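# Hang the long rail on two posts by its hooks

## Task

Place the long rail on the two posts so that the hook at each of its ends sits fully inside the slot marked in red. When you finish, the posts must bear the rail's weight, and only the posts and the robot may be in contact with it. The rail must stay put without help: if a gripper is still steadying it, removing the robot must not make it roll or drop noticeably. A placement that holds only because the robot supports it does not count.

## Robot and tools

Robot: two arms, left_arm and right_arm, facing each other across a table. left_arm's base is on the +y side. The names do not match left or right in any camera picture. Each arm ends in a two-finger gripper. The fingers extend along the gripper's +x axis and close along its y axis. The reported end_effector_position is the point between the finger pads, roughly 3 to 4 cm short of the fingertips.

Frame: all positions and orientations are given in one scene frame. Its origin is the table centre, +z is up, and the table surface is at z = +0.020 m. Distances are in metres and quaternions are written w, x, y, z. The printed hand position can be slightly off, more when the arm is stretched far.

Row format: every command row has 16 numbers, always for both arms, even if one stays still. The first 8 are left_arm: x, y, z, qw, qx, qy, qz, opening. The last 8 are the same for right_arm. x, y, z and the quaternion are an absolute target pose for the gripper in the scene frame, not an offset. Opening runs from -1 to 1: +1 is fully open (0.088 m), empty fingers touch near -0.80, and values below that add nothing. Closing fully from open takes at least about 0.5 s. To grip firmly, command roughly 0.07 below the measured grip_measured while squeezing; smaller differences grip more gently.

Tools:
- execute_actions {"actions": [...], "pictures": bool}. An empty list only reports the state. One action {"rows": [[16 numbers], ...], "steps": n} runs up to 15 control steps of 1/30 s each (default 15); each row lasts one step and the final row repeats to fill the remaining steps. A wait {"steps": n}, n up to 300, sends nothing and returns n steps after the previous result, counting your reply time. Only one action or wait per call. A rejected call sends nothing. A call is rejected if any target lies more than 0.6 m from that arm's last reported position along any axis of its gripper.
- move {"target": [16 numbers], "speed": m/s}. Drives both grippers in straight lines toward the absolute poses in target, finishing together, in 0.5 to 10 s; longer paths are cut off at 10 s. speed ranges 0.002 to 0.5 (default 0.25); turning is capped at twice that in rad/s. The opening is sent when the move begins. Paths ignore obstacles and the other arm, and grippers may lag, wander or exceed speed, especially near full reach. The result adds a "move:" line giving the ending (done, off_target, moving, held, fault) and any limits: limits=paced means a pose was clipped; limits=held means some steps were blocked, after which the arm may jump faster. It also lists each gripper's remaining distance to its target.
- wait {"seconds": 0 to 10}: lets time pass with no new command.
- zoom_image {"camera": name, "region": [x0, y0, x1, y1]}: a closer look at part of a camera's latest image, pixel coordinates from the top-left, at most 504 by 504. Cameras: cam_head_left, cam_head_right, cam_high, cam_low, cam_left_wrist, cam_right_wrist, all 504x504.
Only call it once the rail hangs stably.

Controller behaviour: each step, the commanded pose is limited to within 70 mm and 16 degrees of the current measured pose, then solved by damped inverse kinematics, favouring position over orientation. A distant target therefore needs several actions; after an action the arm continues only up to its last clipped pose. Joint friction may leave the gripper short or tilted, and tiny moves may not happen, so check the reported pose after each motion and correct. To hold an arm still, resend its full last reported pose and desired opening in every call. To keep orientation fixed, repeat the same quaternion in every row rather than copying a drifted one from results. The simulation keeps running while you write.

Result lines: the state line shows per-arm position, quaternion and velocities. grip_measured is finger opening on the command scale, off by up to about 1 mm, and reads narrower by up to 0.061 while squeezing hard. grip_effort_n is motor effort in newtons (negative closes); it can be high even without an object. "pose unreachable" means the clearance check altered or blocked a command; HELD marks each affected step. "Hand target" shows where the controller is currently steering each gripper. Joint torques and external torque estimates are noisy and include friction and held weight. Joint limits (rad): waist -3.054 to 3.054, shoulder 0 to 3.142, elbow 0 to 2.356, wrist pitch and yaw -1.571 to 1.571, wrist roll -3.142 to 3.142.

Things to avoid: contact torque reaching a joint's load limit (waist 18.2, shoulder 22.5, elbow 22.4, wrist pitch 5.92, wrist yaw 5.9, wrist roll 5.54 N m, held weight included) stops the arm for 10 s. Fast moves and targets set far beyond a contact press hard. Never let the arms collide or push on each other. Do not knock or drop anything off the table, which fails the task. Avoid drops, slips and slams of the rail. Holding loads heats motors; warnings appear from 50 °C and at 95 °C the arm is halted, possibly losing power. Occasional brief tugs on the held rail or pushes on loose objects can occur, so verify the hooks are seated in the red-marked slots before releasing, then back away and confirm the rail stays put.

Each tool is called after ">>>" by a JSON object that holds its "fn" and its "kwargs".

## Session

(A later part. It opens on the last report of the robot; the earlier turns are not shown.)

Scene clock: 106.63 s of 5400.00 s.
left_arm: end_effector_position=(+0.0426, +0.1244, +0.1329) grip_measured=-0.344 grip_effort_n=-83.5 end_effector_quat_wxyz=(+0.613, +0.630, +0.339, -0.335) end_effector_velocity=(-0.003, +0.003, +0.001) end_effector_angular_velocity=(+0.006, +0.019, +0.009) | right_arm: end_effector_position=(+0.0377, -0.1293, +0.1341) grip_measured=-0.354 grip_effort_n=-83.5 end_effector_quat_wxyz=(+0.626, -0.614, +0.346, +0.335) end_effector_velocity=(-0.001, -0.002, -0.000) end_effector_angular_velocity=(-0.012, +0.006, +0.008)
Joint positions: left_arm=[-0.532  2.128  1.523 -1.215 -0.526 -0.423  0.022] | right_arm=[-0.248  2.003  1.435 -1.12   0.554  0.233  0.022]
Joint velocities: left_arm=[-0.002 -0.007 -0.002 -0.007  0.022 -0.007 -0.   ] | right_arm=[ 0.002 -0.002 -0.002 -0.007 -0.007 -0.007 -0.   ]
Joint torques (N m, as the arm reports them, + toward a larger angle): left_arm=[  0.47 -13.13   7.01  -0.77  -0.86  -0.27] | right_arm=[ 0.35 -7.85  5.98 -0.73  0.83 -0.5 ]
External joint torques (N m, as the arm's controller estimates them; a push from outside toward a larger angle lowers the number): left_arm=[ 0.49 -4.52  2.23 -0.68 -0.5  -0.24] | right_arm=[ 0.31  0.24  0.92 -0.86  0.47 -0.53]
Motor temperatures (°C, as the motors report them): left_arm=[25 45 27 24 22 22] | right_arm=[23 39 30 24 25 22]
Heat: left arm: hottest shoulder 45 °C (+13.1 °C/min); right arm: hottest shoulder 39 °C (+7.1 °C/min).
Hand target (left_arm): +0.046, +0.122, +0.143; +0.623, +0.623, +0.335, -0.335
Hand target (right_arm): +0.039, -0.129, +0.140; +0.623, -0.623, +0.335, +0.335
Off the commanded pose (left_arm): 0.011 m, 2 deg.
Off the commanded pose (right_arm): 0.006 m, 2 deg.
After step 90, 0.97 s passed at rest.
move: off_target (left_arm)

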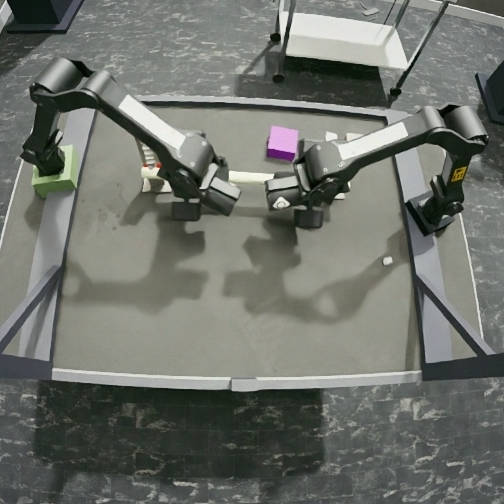

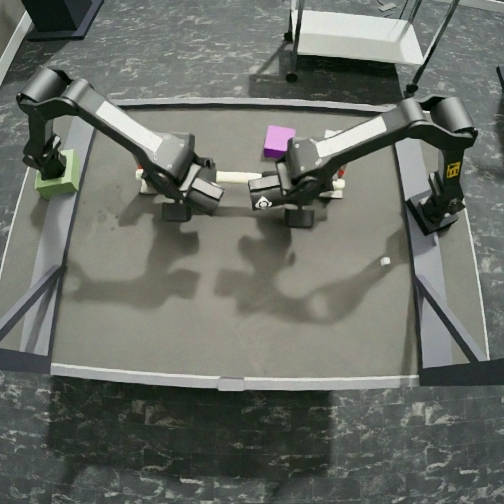

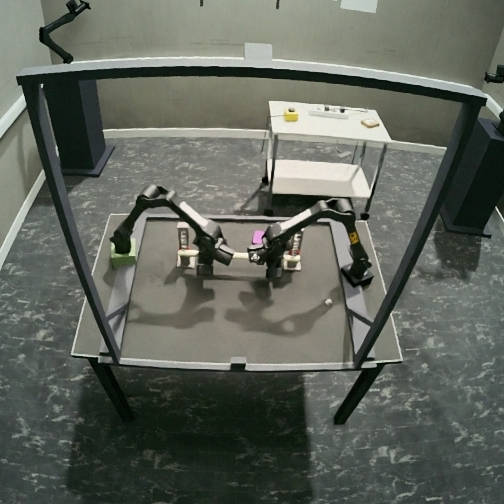

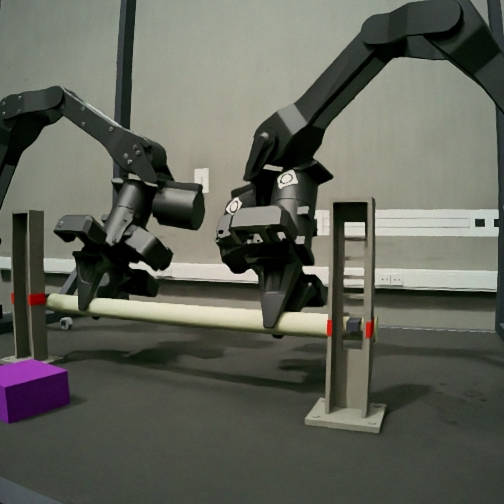

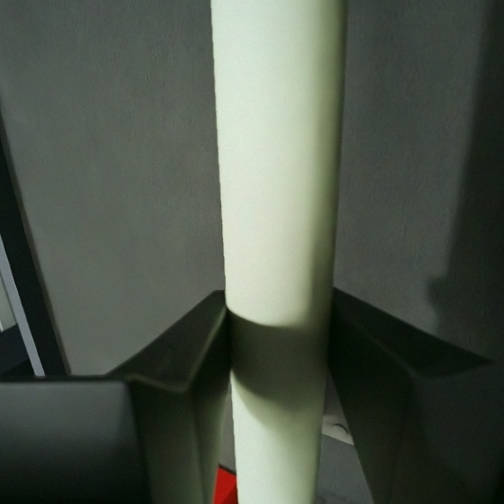

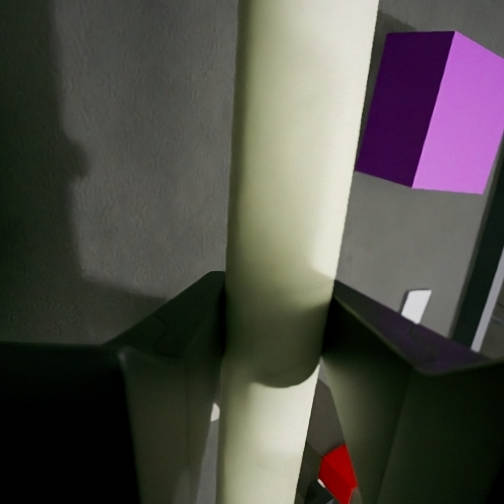

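>>> {"fn": "move", "kwargs": {"target": [0.046,0.122,0.1435,0.6229,0.6229,0.3347,-0.3347,-0.42,0.039,-0.129,0.1425,0.6229,-0.6229,0.3347,0.3347,-0.42], "speed": 0.015}}

>>> {"fn": "zoom_image", "kwargs": {"camera": "cam_right_wrist", "region": [270,420,390,504]}}

>>> {"fn": "zoom_image", "kwargs": {"camera": "cam_low", "region": [20,280,80,320]}}

Scene clock: 112.77 s of 5400.00 s.
left_arm: end_effector_position=(+0.0430, +0.1239, +0.1337) grip_measured=-0.344 grip_effort_n=-83.5 end_effector_quat_wxyz=(+0.616, +0.629, +0.337, -0.334) end_effector_velocity=(+0.000, +0.005, +0.001) end_effector_angular_velocity=(+0.019, -0.001, +0.005) | right_arm: end_effector_position=(+0.0408, -0.1300, +0.1368) grip_measured=-0.354 grip_effort_n=-83.5 end_effector_quat_wxyz=(+0.627, -0.617, +0.343, +0.329) end_effector_velocity=(+0.002, +0.001, +0.001) end_effector_angular_velocity=(+0.012, -0.006, -0.008)
Joint positions: left_arm=[-0.533  2.128  1.524 -1.216 -0.533 -0.428  0.022] | right_arm=[-0.252  2.003  1.441 -1.134  0.569  0.236  0.022]
Joint velocities: left_arm=[-0.002 -0.002 -0.002 -0.022  0.007 -0.007  0.   ] | right_arm=[-0.002 -0.002 -0.002  0.007  0.007  0.007  0.   ]
Joint torques (N m, as the arm reports them, + toward a larger angle): left_arm=[  0.61 -13.39   6.76  -0.75  -0.61  -0.08] | right_arm=[ 0.73 -8.06  6.08 -0.55  0.46 -0.59]
External joint torques (N m, as the arm's controller estimates them; a push from outside toward a larger angle lowers the number): left_arm=[ 0.56 -4.82  2.04 -0.65 -0.24 -0.05] | right_arm=[ 0.75  0.11  0.97 -0.68  0.09 -0.62]
Motor temperatures (°C, as the motors report them): left_arm=[25 46 28 25 22 22] | right_arm=[23 39 30 25 25 22]
Heat: left arm: hottest shoulder 46 °C (+12.0 °C/min); right arm: hottest shoulder 39 °C (+6.0 °C/min).
Hand target (left_arm): +0.046, +0.122, +0.143; +0.623, +0.623, +0.335, -0.335
Hand target (right_arm): +0.039, -0.129, +0.142; +0.623, -0.623, +0.335, +0.335
Off the commanded pose (left_arm): 0.010 m, 1 deg.
Off the commanded pose (right_arm): 0.006 m, 1 deg.
After step 90, 1.90 s passed at rest.
move: off_target (left_arm)

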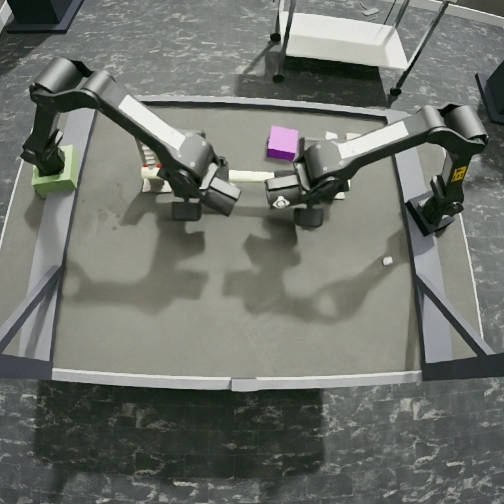

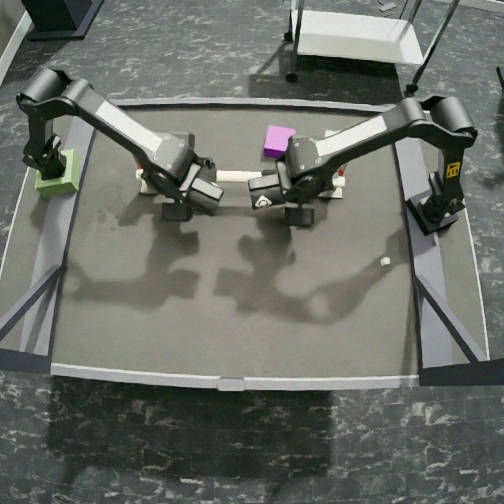

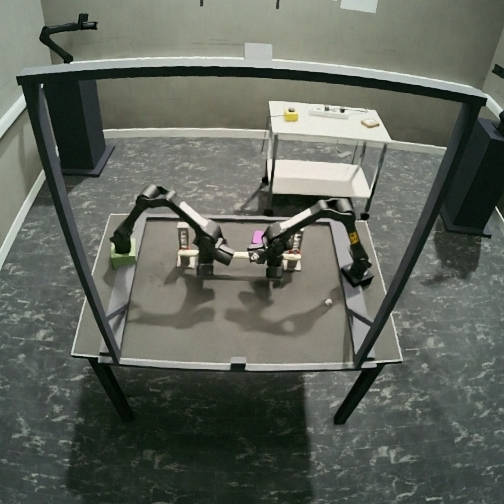

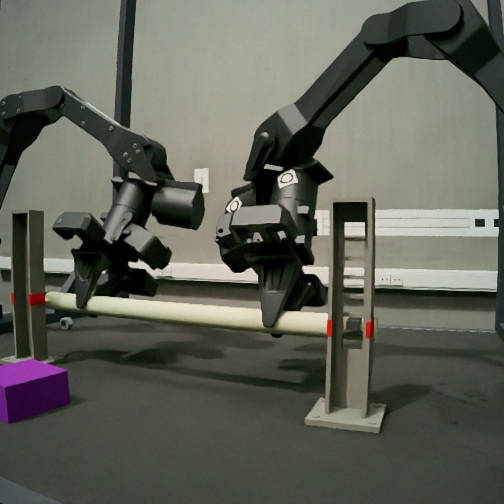

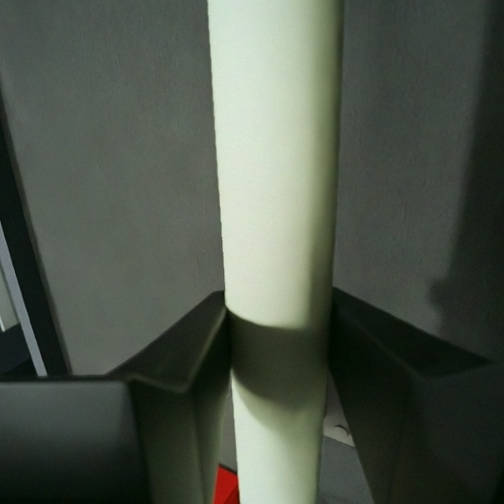

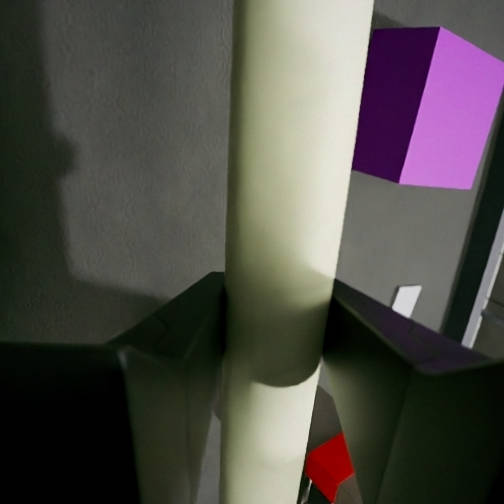

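Region (270, 420, 390, 504) of cam_right_wrist's 504x504 image, scaled by 4.200, with more detail than that image has; it fills the top 353 rows of this view, and the rest is white.

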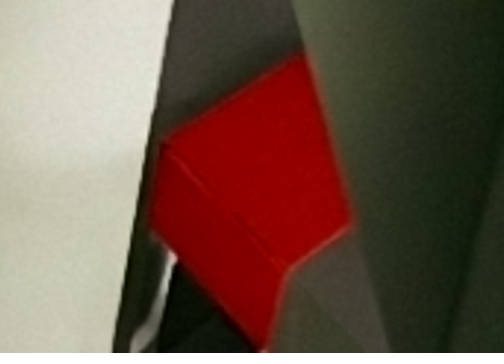

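Region (20, 280, 80, 320) of cam_low's 504x504 image, scaled by 8.400, with more detail than that image has.

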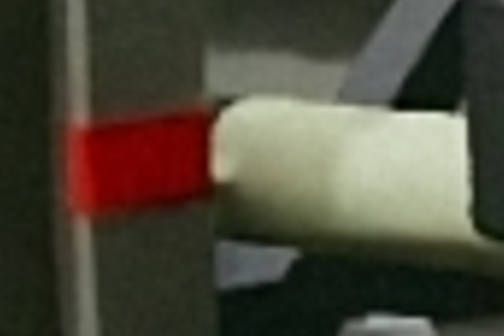

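It slipped in. Advance.

>>> {"fn": "move", "kwargs": {"target": [0.053,0.122,0.143,0.6229,0.6229,0.3347,-0.3347,-0.42,0.054,-0.129,0.142,0.6229,-0.6229,0.3347,0.3347,-0.42], "speed": 0.015}}

>>> {"fn": "zoom_image", "kwargs": {"camera": "cam_low", "region": [290,270,410,370]}}

>>> {"fn": "zoom_image", "kwargs": {"camera": "cam_low", "region": [0,250,120,350]}}

Scene clock: 117.80 s of 5400.00 s.
left_arm: end_effector_position=(+0.0465, +0.1235, +0.1334) grip_measured=-0.344 grip_effort_n=-83.5 end_effector_quat_wxyz=(+0.616, +0.626, +0.341, -0.334) end_effector_velocity=(-0.002, -0.001, +0.001) end_effector_angular_velocity=(-0.013, -0.004, -0.003) | right_arm: end_effector_position=(+0.0492, -0.1290, +0.1357) grip_measured=-0.354 grip_effort_n=-83.5 end_effector_quat_wxyz=(+0.621, -0.621, +0.344, +0.333) end_effector_velocity=(-0.002, -0.003, -0.001) end_effector_angular_velocity=(-0.022, +0.021, +0.014)
Joint positions: left_arm=[-0.522  2.123  1.518 -1.208 -0.528 -0.422  0.022] | right_arm=[-0.278  2.     1.435 -1.117  0.563  0.192  0.022]
Joint velocities: left_arm=[-0.007 -0.002 -0.002  0.007 -0.007 -0.007 -0.   ] | right_arm=[-0.002 -0.002 -0.002 -0.007 -0.022 -0.022 -0.   ]
Joint torques (N m, as the arm reports them, + toward a larger angle): left_arm=[  0.98 -13.9    5.23  -0.03  -0.94   0.46] | right_arm=[-0.72 -9.05  4.39  0.53  0.71 -0.67]
External joint torques (N m, as the arm's controller estimates them; a push from outside toward a larger angle lowers the number): left_arm=[ 1.03 -5.4   0.48  0.03 -0.58  0.49] | right_arm=[-0.72 -0.87 -0.73  0.38  0.35 -0.7 ]
Motor temperatures (°C, as the motors report them): left_arm=[25 46 28 25 22 22] | right_arm=[23 39 31 25 25 22]
Heat: left arm: hottest shoulder 46 °C (+11.0 °C/min); right arm: hottest shoulder 39 °C (+5.0 °C/min).
Hand target (left_arm): +0.053, +0.122, +0.143; +0.623, +0.623, +0.335, -0.334
Hand target (right_arm): +0.054, -0.129, +0.142; +0.623, -0.623, +0.335, +0.334
Off the commanded pose (left_arm): 0.012 m, 1 deg.
Off the commanded pose (right_arm): 0.008 m, 1 deg.
After step 90, 0.87 s passed at rest.
move: off_target (left_arm)

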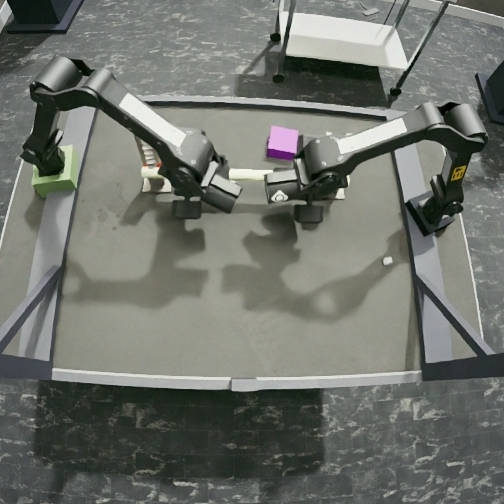

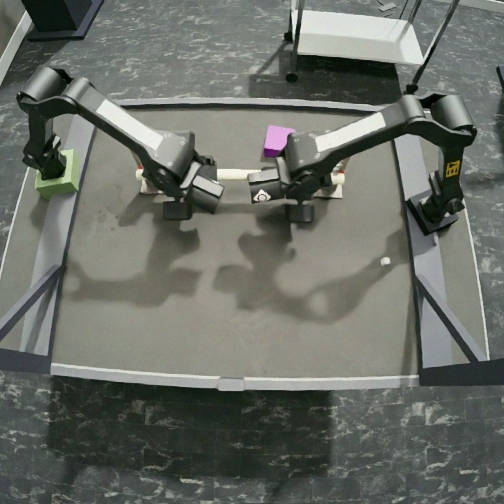

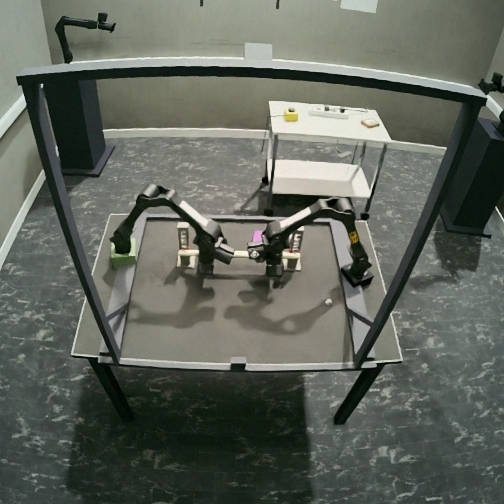

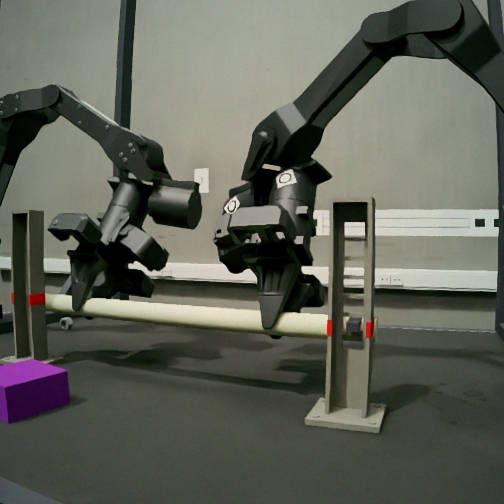

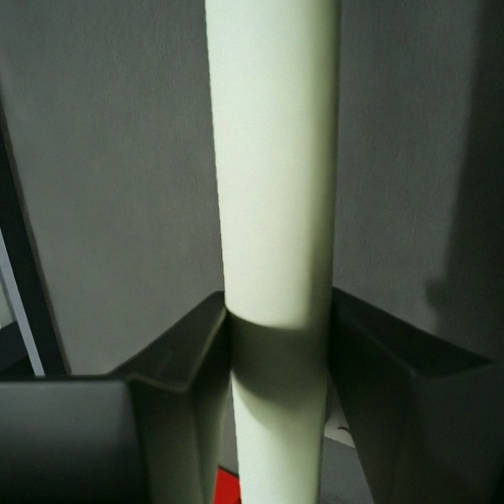

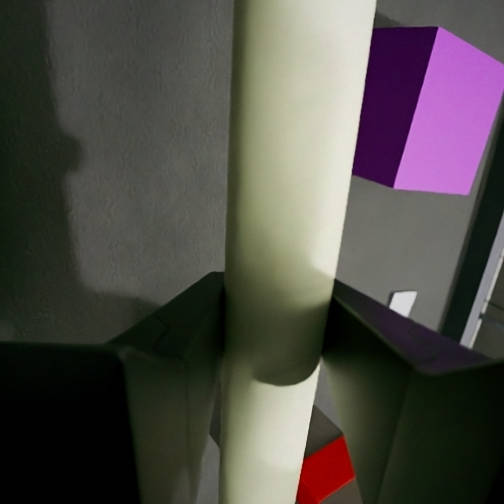

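Region (290, 270, 410, 370) of cam_low's 504x504 image, scaled by 4.200, with more detail than that image has.

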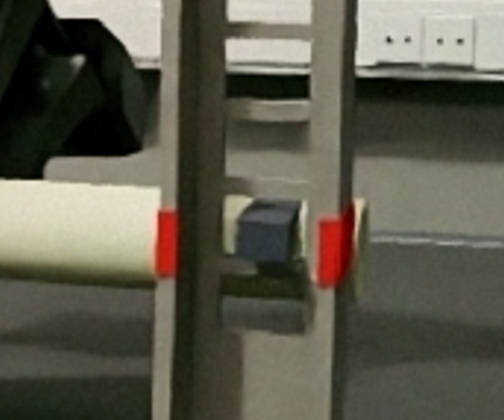

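Region (0, 250, 120, 350) of cam_low's 504x504 image, scaled by 4.200, with more detail than that image has.

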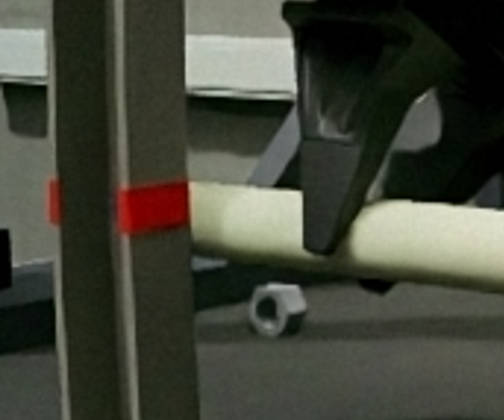

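>>> {"fn": "move", "kwargs": {"target": [0.052,0.122,0.143,0.6229,0.6229,0.3347,-0.3347,-0.42,0.059,-0.129,0.142,0.6229,-0.6229,0.3347,0.3347,-0.42], "speed": 0.015}}

Scene clock: 120.67 s of 5400.00 s.
left_arm: end_effector_position=(+0.0464, +0.1237, +0.1332) grip_measured=-0.344 grip_effort_n=-83.5 end_effector_quat_wxyz=(+0.616, +0.626, +0.342, -0.334) end_effector_velocity=(+0.001, +0.002, +0.003) end_effector_angular_velocity=(-0.005, -0.023, -0.006) | right_arm: end_effector_position=(+0.0496, -0.1288, +0.1357) grip_measured=-0.354 grip_effort_n=-83.5 end_effector_quat_wxyz=(+0.619, -0.620, +0.345, +0.338) end_effector_velocity=(-0.000, +0.001, +0.001) end_effector_angular_velocity=(-0.001, +0.009, +0.015)
Joint positions: left_arm=[-0.521  2.123  1.518 -1.208 -0.526 -0.422  0.022] | right_arm=[-0.282  1.994  1.429 -1.107  0.555  0.178  0.022]
Joint velocities: left_arm=[-0.007 -0.007 -0.007 -0.007 -0.022 -0.007 -0.   ] | right_arm=[-0.002 -0.007 -0.002  0.007 -0.007 -0.022 -0.   ]
Joint torques (N m, as the arm reports them, + toward a larger angle): left_arm=[  0.73 -13.85   5.54  -0.2   -1.01   0.31] | right_arm=[-1.65 -9.    4.38  0.55  0.97 -0.72]
External joint torques (N m, as the arm's controller estimates them; a push from outside toward a larger angle lowers the number): left_arm=[ 0.72 -5.21  0.75 -0.12 -0.64  0.34] | right_arm=[-1.66 -0.79 -0.8   0.37  0.61 -0.75]
Motor temperatures (°C, as the motors report them): left_arm=[25 47 28 25 22 22] | right_arm=[23 39 30 25 25 22]
Heat: left arm: hottest shoulder 47 °C (+11.1 °C/min); right arm: hottest shoulder 39 °C (+4.0 °C/min).
Hand target (left_arm): +0.052, +0.122, +0.143; +0.623, +0.623, +0.335, -0.335
Hand target (right_arm): +0.059, -0.129, +0.142; +0.623, -0.623, +0.335, +0.334
Off the commanded pose (left_arm): 0.011 m, 1 deg.
Off the commanded pose (right_arm): 0.011 m, 1 deg.
move: off_target (left_arm, right_arm)

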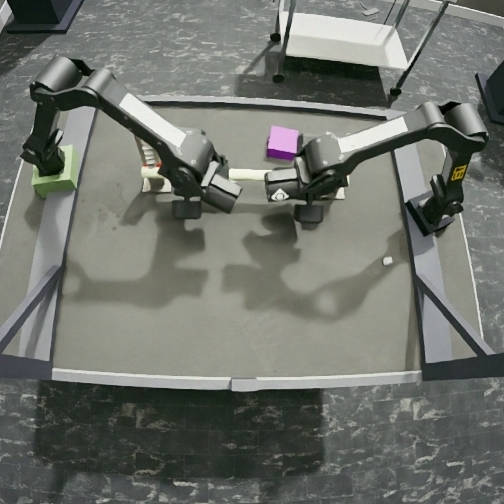

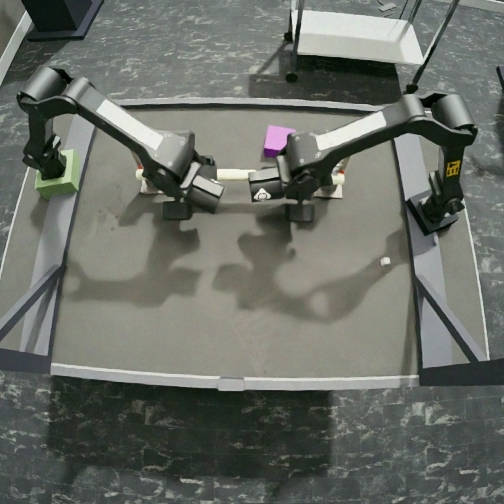

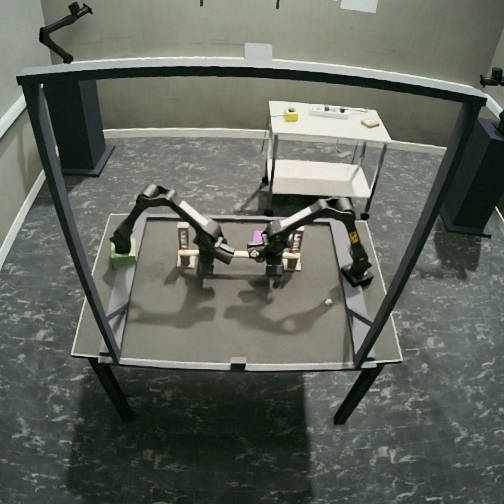

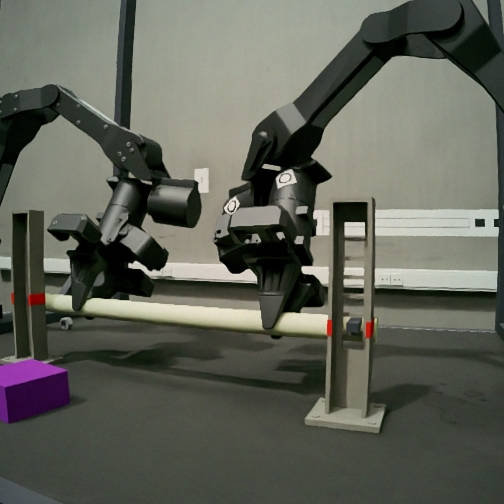

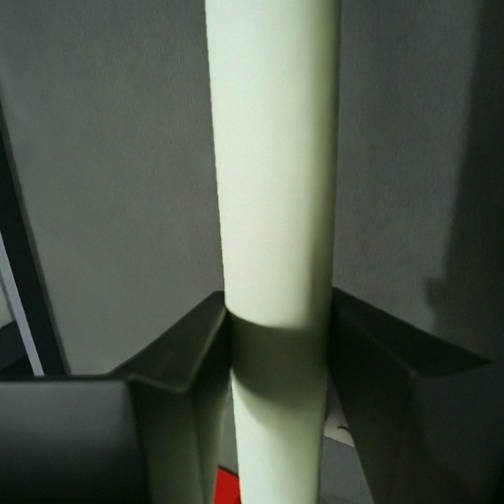

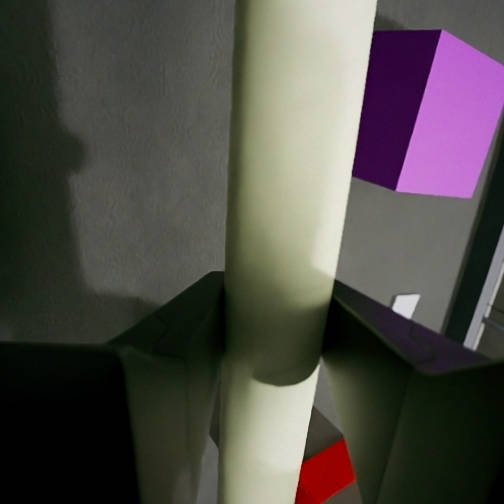

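Both seated against posts. Lower.

>>> {"fn": "move", "kwargs": {"target": [0.051,0.123,0.124,0.6229,0.6229,0.3347,-0.3347,-0.42,0.054,-0.129,0.126,0.6229,-0.6229,0.3347,0.3347,-0.42], "speed": 0.015}}

>>> {"fn": "zoom_image", "kwargs": {"camera": "cam_low", "region": [290,270,410,370]}}

>>> {"fn": "zoom_image", "kwargs": {"camera": "cam_low", "region": [0,250,120,350]}}

Scene clock: 125.07 s of 5400.00 s.
left_arm: end_effector_position=(+0.0467, +0.1247, +0.1245) grip_measured=-0.344 grip_effort_n=-83.5 end_effector_quat_wxyz=(+0.619, +0.623, +0.340, -0.337) end_effector_velocity=(+0.003, +0.002, +0.001) end_effector_angular_velocity=(+0.008, -0.024, -0.014) | right_arm: end_effector_position=(+0.0493, -0.1283, +0.1286) grip_measured=-0.354 grip_effort_n=-83.5 end_effector_quat_wxyz=(+0.624, -0.614, +0.342, +0.340) end_effector_velocity=(+0.001, -0.003, -0.000) end_effector_angular_velocity=(-0.015, -0.009, +0.009)
Joint positions: left_arm=[-0.523  2.123  1.483 -1.161 -0.529 -0.423  0.022] | right_arm=[-0.28   1.994  1.4   -1.063  0.558  0.181  0.022]
Joint velocities: left_arm=[-0.002 -0.002 -0.007 -0.007 -0.022  0.007 -0.   ] | right_arm=[ 0.002 -0.002 -0.007 -0.007  0.007 -0.007 -0.   ]
Joint torques (N m, as the arm reports them, + toward a larger angle): left_arm=[  0.7  -10.51   4.71   1.05  -0.87   0.26] | right_arm=[-0.53 -6.65  4.15  0.89  0.86 -0.37]
External joint torques (N m, as the arm's controller estimates them; a push from outside toward a larger angle lowers the number): left_arm=[ 0.73 -1.92 -0.05  1.1  -0.51  0.29] | right_arm=[-0.55  1.41 -0.92  0.7   0.5  -0.4 ]
Motor temperatures (°C, as the motors report them): left_arm=[25 47 28 25 22 22] | right_arm=[23 39 30 25 26 22]
Heat: left arm: hottest shoulder 47 °C (+11.1 °C/min); right arm: hottest shoulder 39 °C (+5.0 °C/min).
Hand target (left_arm): +0.051, +0.123, +0.124; +0.623, +0.623, +0.335, -0.335
Hand target (right_arm): +0.054, -0.129, +0.126; +0.623, -0.623, +0.335, +0.335
Off the commanded pose (left_arm): 0.005 m, 1 deg.
Off the commanded pose (right_arm): 0.005 m, 1 deg.
After step 90, 0.40 s passed at rest.
move: done

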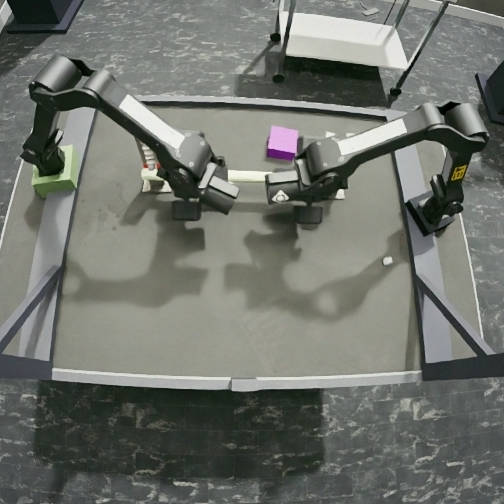

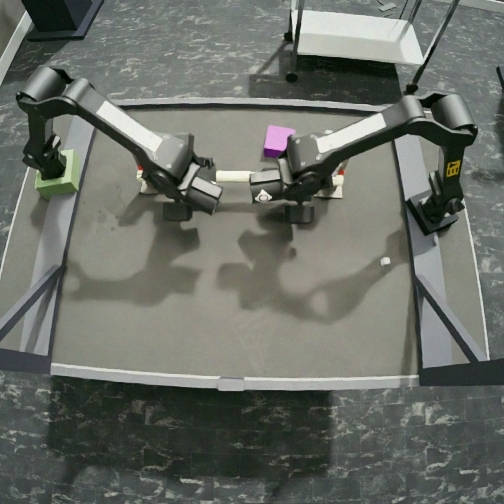

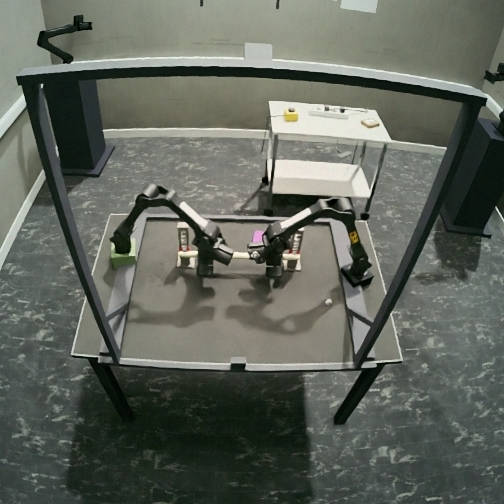

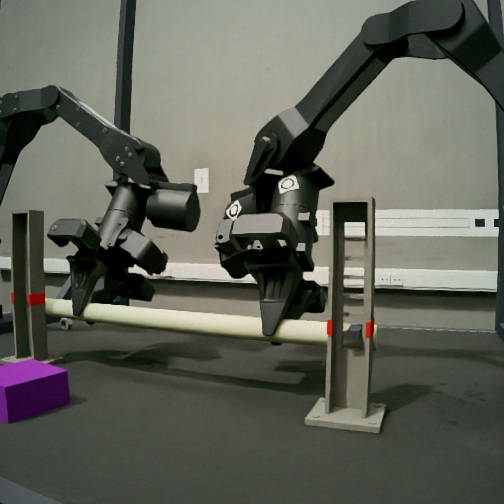

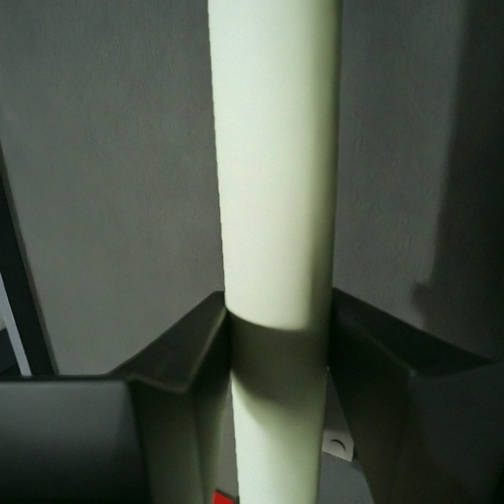

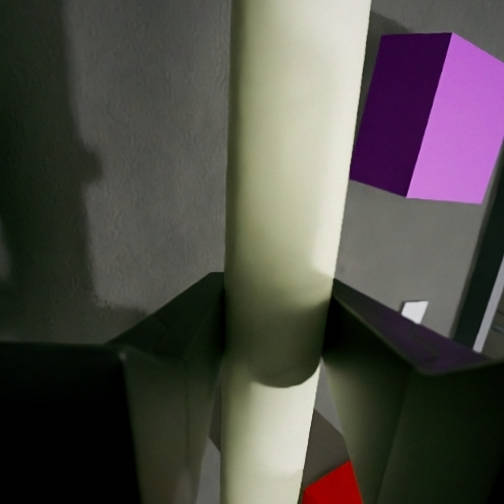

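Region (290, 270, 410, 370) of cam_low's 504x504 image, scaled by 4.200, with more detail than that image has.

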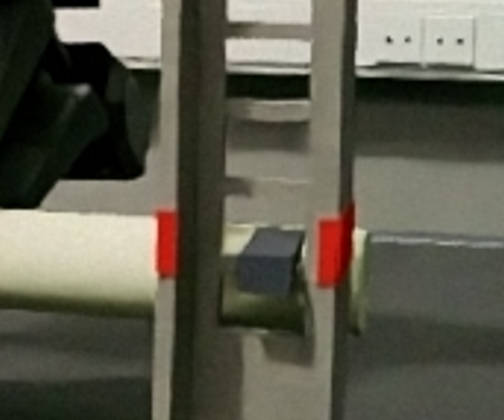

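Region (0, 250, 120, 350) of cam_low's 504x504 image, scaled by 4.200, with more detail than that image has.

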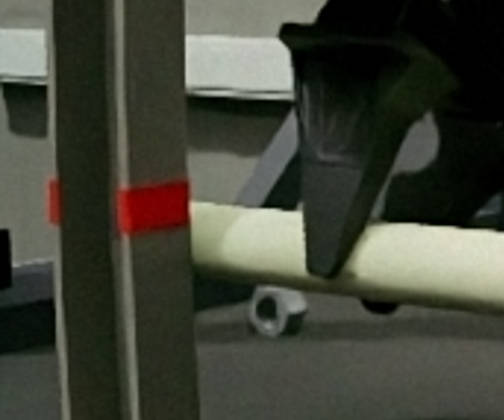

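>>> {"fn": "move", "kwargs": {"target": [0.050,0.124,0.1205,0.6229,0.6229,0.3347,-0.3347,-0.42,0.053,-0.129,0.123,0.6229,-0.6229,0.3347,0.3347,-0.42], "speed": 0.01}}

Scene clock: 128.03 s of 5400.00 s.
left_arm: end_effector_position=(+0.0465, +0.1251, +0.1235) grip_measured=-0.344 grip_effort_n=-83.5 end_effector_quat_wxyz=(+0.620, +0.624, +0.336, -0.337) end_effector_velocity=(+0.001, -0.002, +0.002) end_effector_angular_velocity=(-0.010, -0.017, -0.014) | right_arm: end_effector_position=(+0.0493, -0.1286, +0.1278) grip_measured=-0.354 grip_effort_n=-83.5 end_effector_quat_wxyz=(+0.625, -0.615, +0.339, +0.339) end_effector_velocity=(+0.001, -0.005, +0.000) end_effector_angular_velocity=(-0.027, +0.004, +0.003)
Joint positions: left_arm=[-0.526  2.123  1.476 -1.154 -0.536 -0.423  0.022] | right_arm=[-0.278  1.994  1.395 -1.058  0.564  0.182  0.022]
Joint velocities: left_arm=[-0.002 -0.002 -0.002  0.007 -0.022  0.007 -0.   ] | right_arm=[-0.002 -0.002 -0.002 -0.022 -0.007 -0.007 -0.   ]
Joint torques (N m, as the arm reports them, + toward a larger angle): left_arm=[  0.64 -10.03   4.58   1.39  -0.57   0.09] | right_arm=[-0.46 -6.22  3.94  1.12  0.69 -0.33]
External joint torques (N m, as the arm's controller estimates them; a push from outside toward a larger angle lowers the number): left_arm=[ 0.64 -1.49 -0.14  1.45 -0.2   0.12] | right_arm=[-0.46  1.86 -1.11  0.95  0.33 -0.36]
Motor temperatures (°C, as the motors report them): left_arm=[25 47 28 25 22 22] | right_arm=[23 39 30 25 26 22]
Heat: left arm: hottest shoulder 47 °C (+11.1 °C/min); right arm: hottest shoulder 39 °C (+5.0 °C/min).
Hand target (left_arm): +0.050, +0.124, +0.121; +0.623, +0.623, +0.335, -0.335
Hand target (right_arm): +0.053, -0.129, +0.123; +0.623, -0.623, +0.335, +0.334
Off the commanded pose (left_arm): 0.005 m, 0 deg.
Off the commanded pose (right_arm): 0.006 m, 1 deg.
move: done

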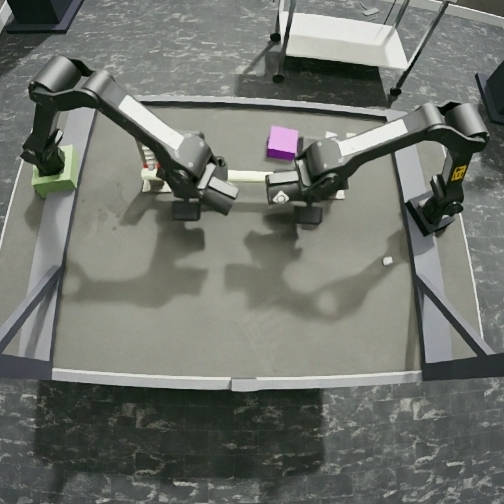

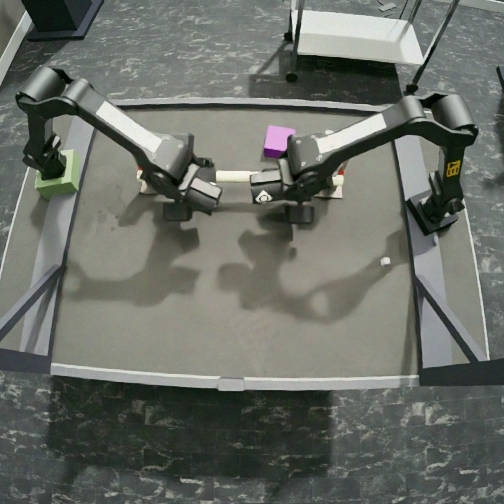

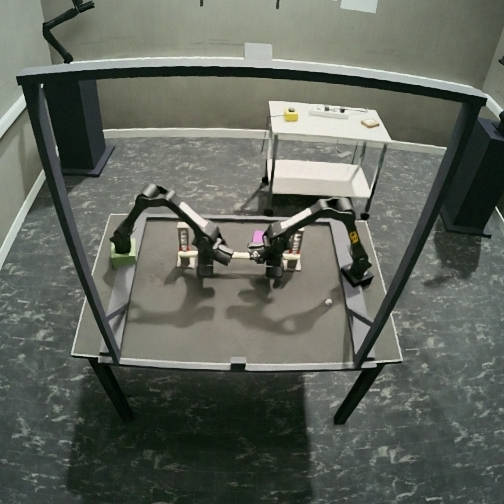

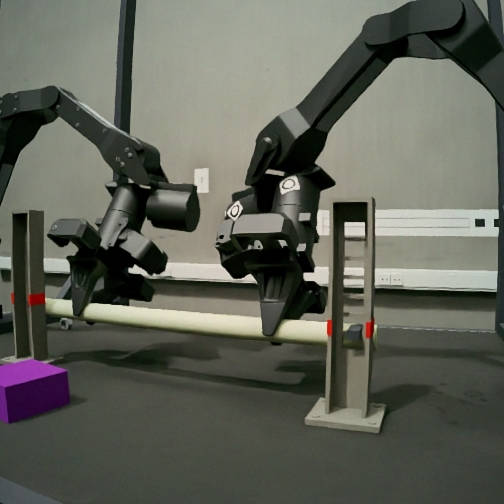

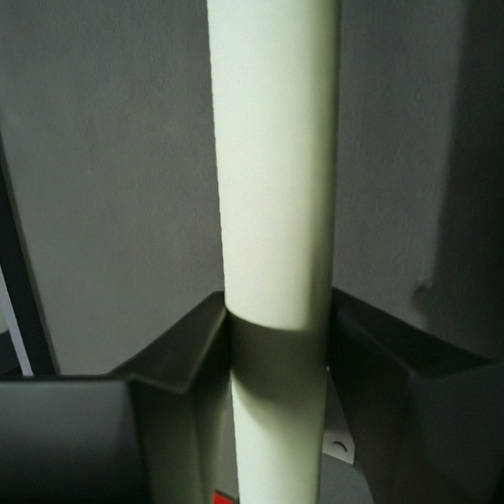

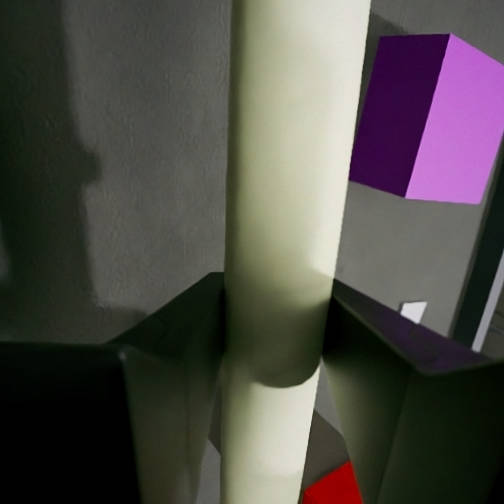

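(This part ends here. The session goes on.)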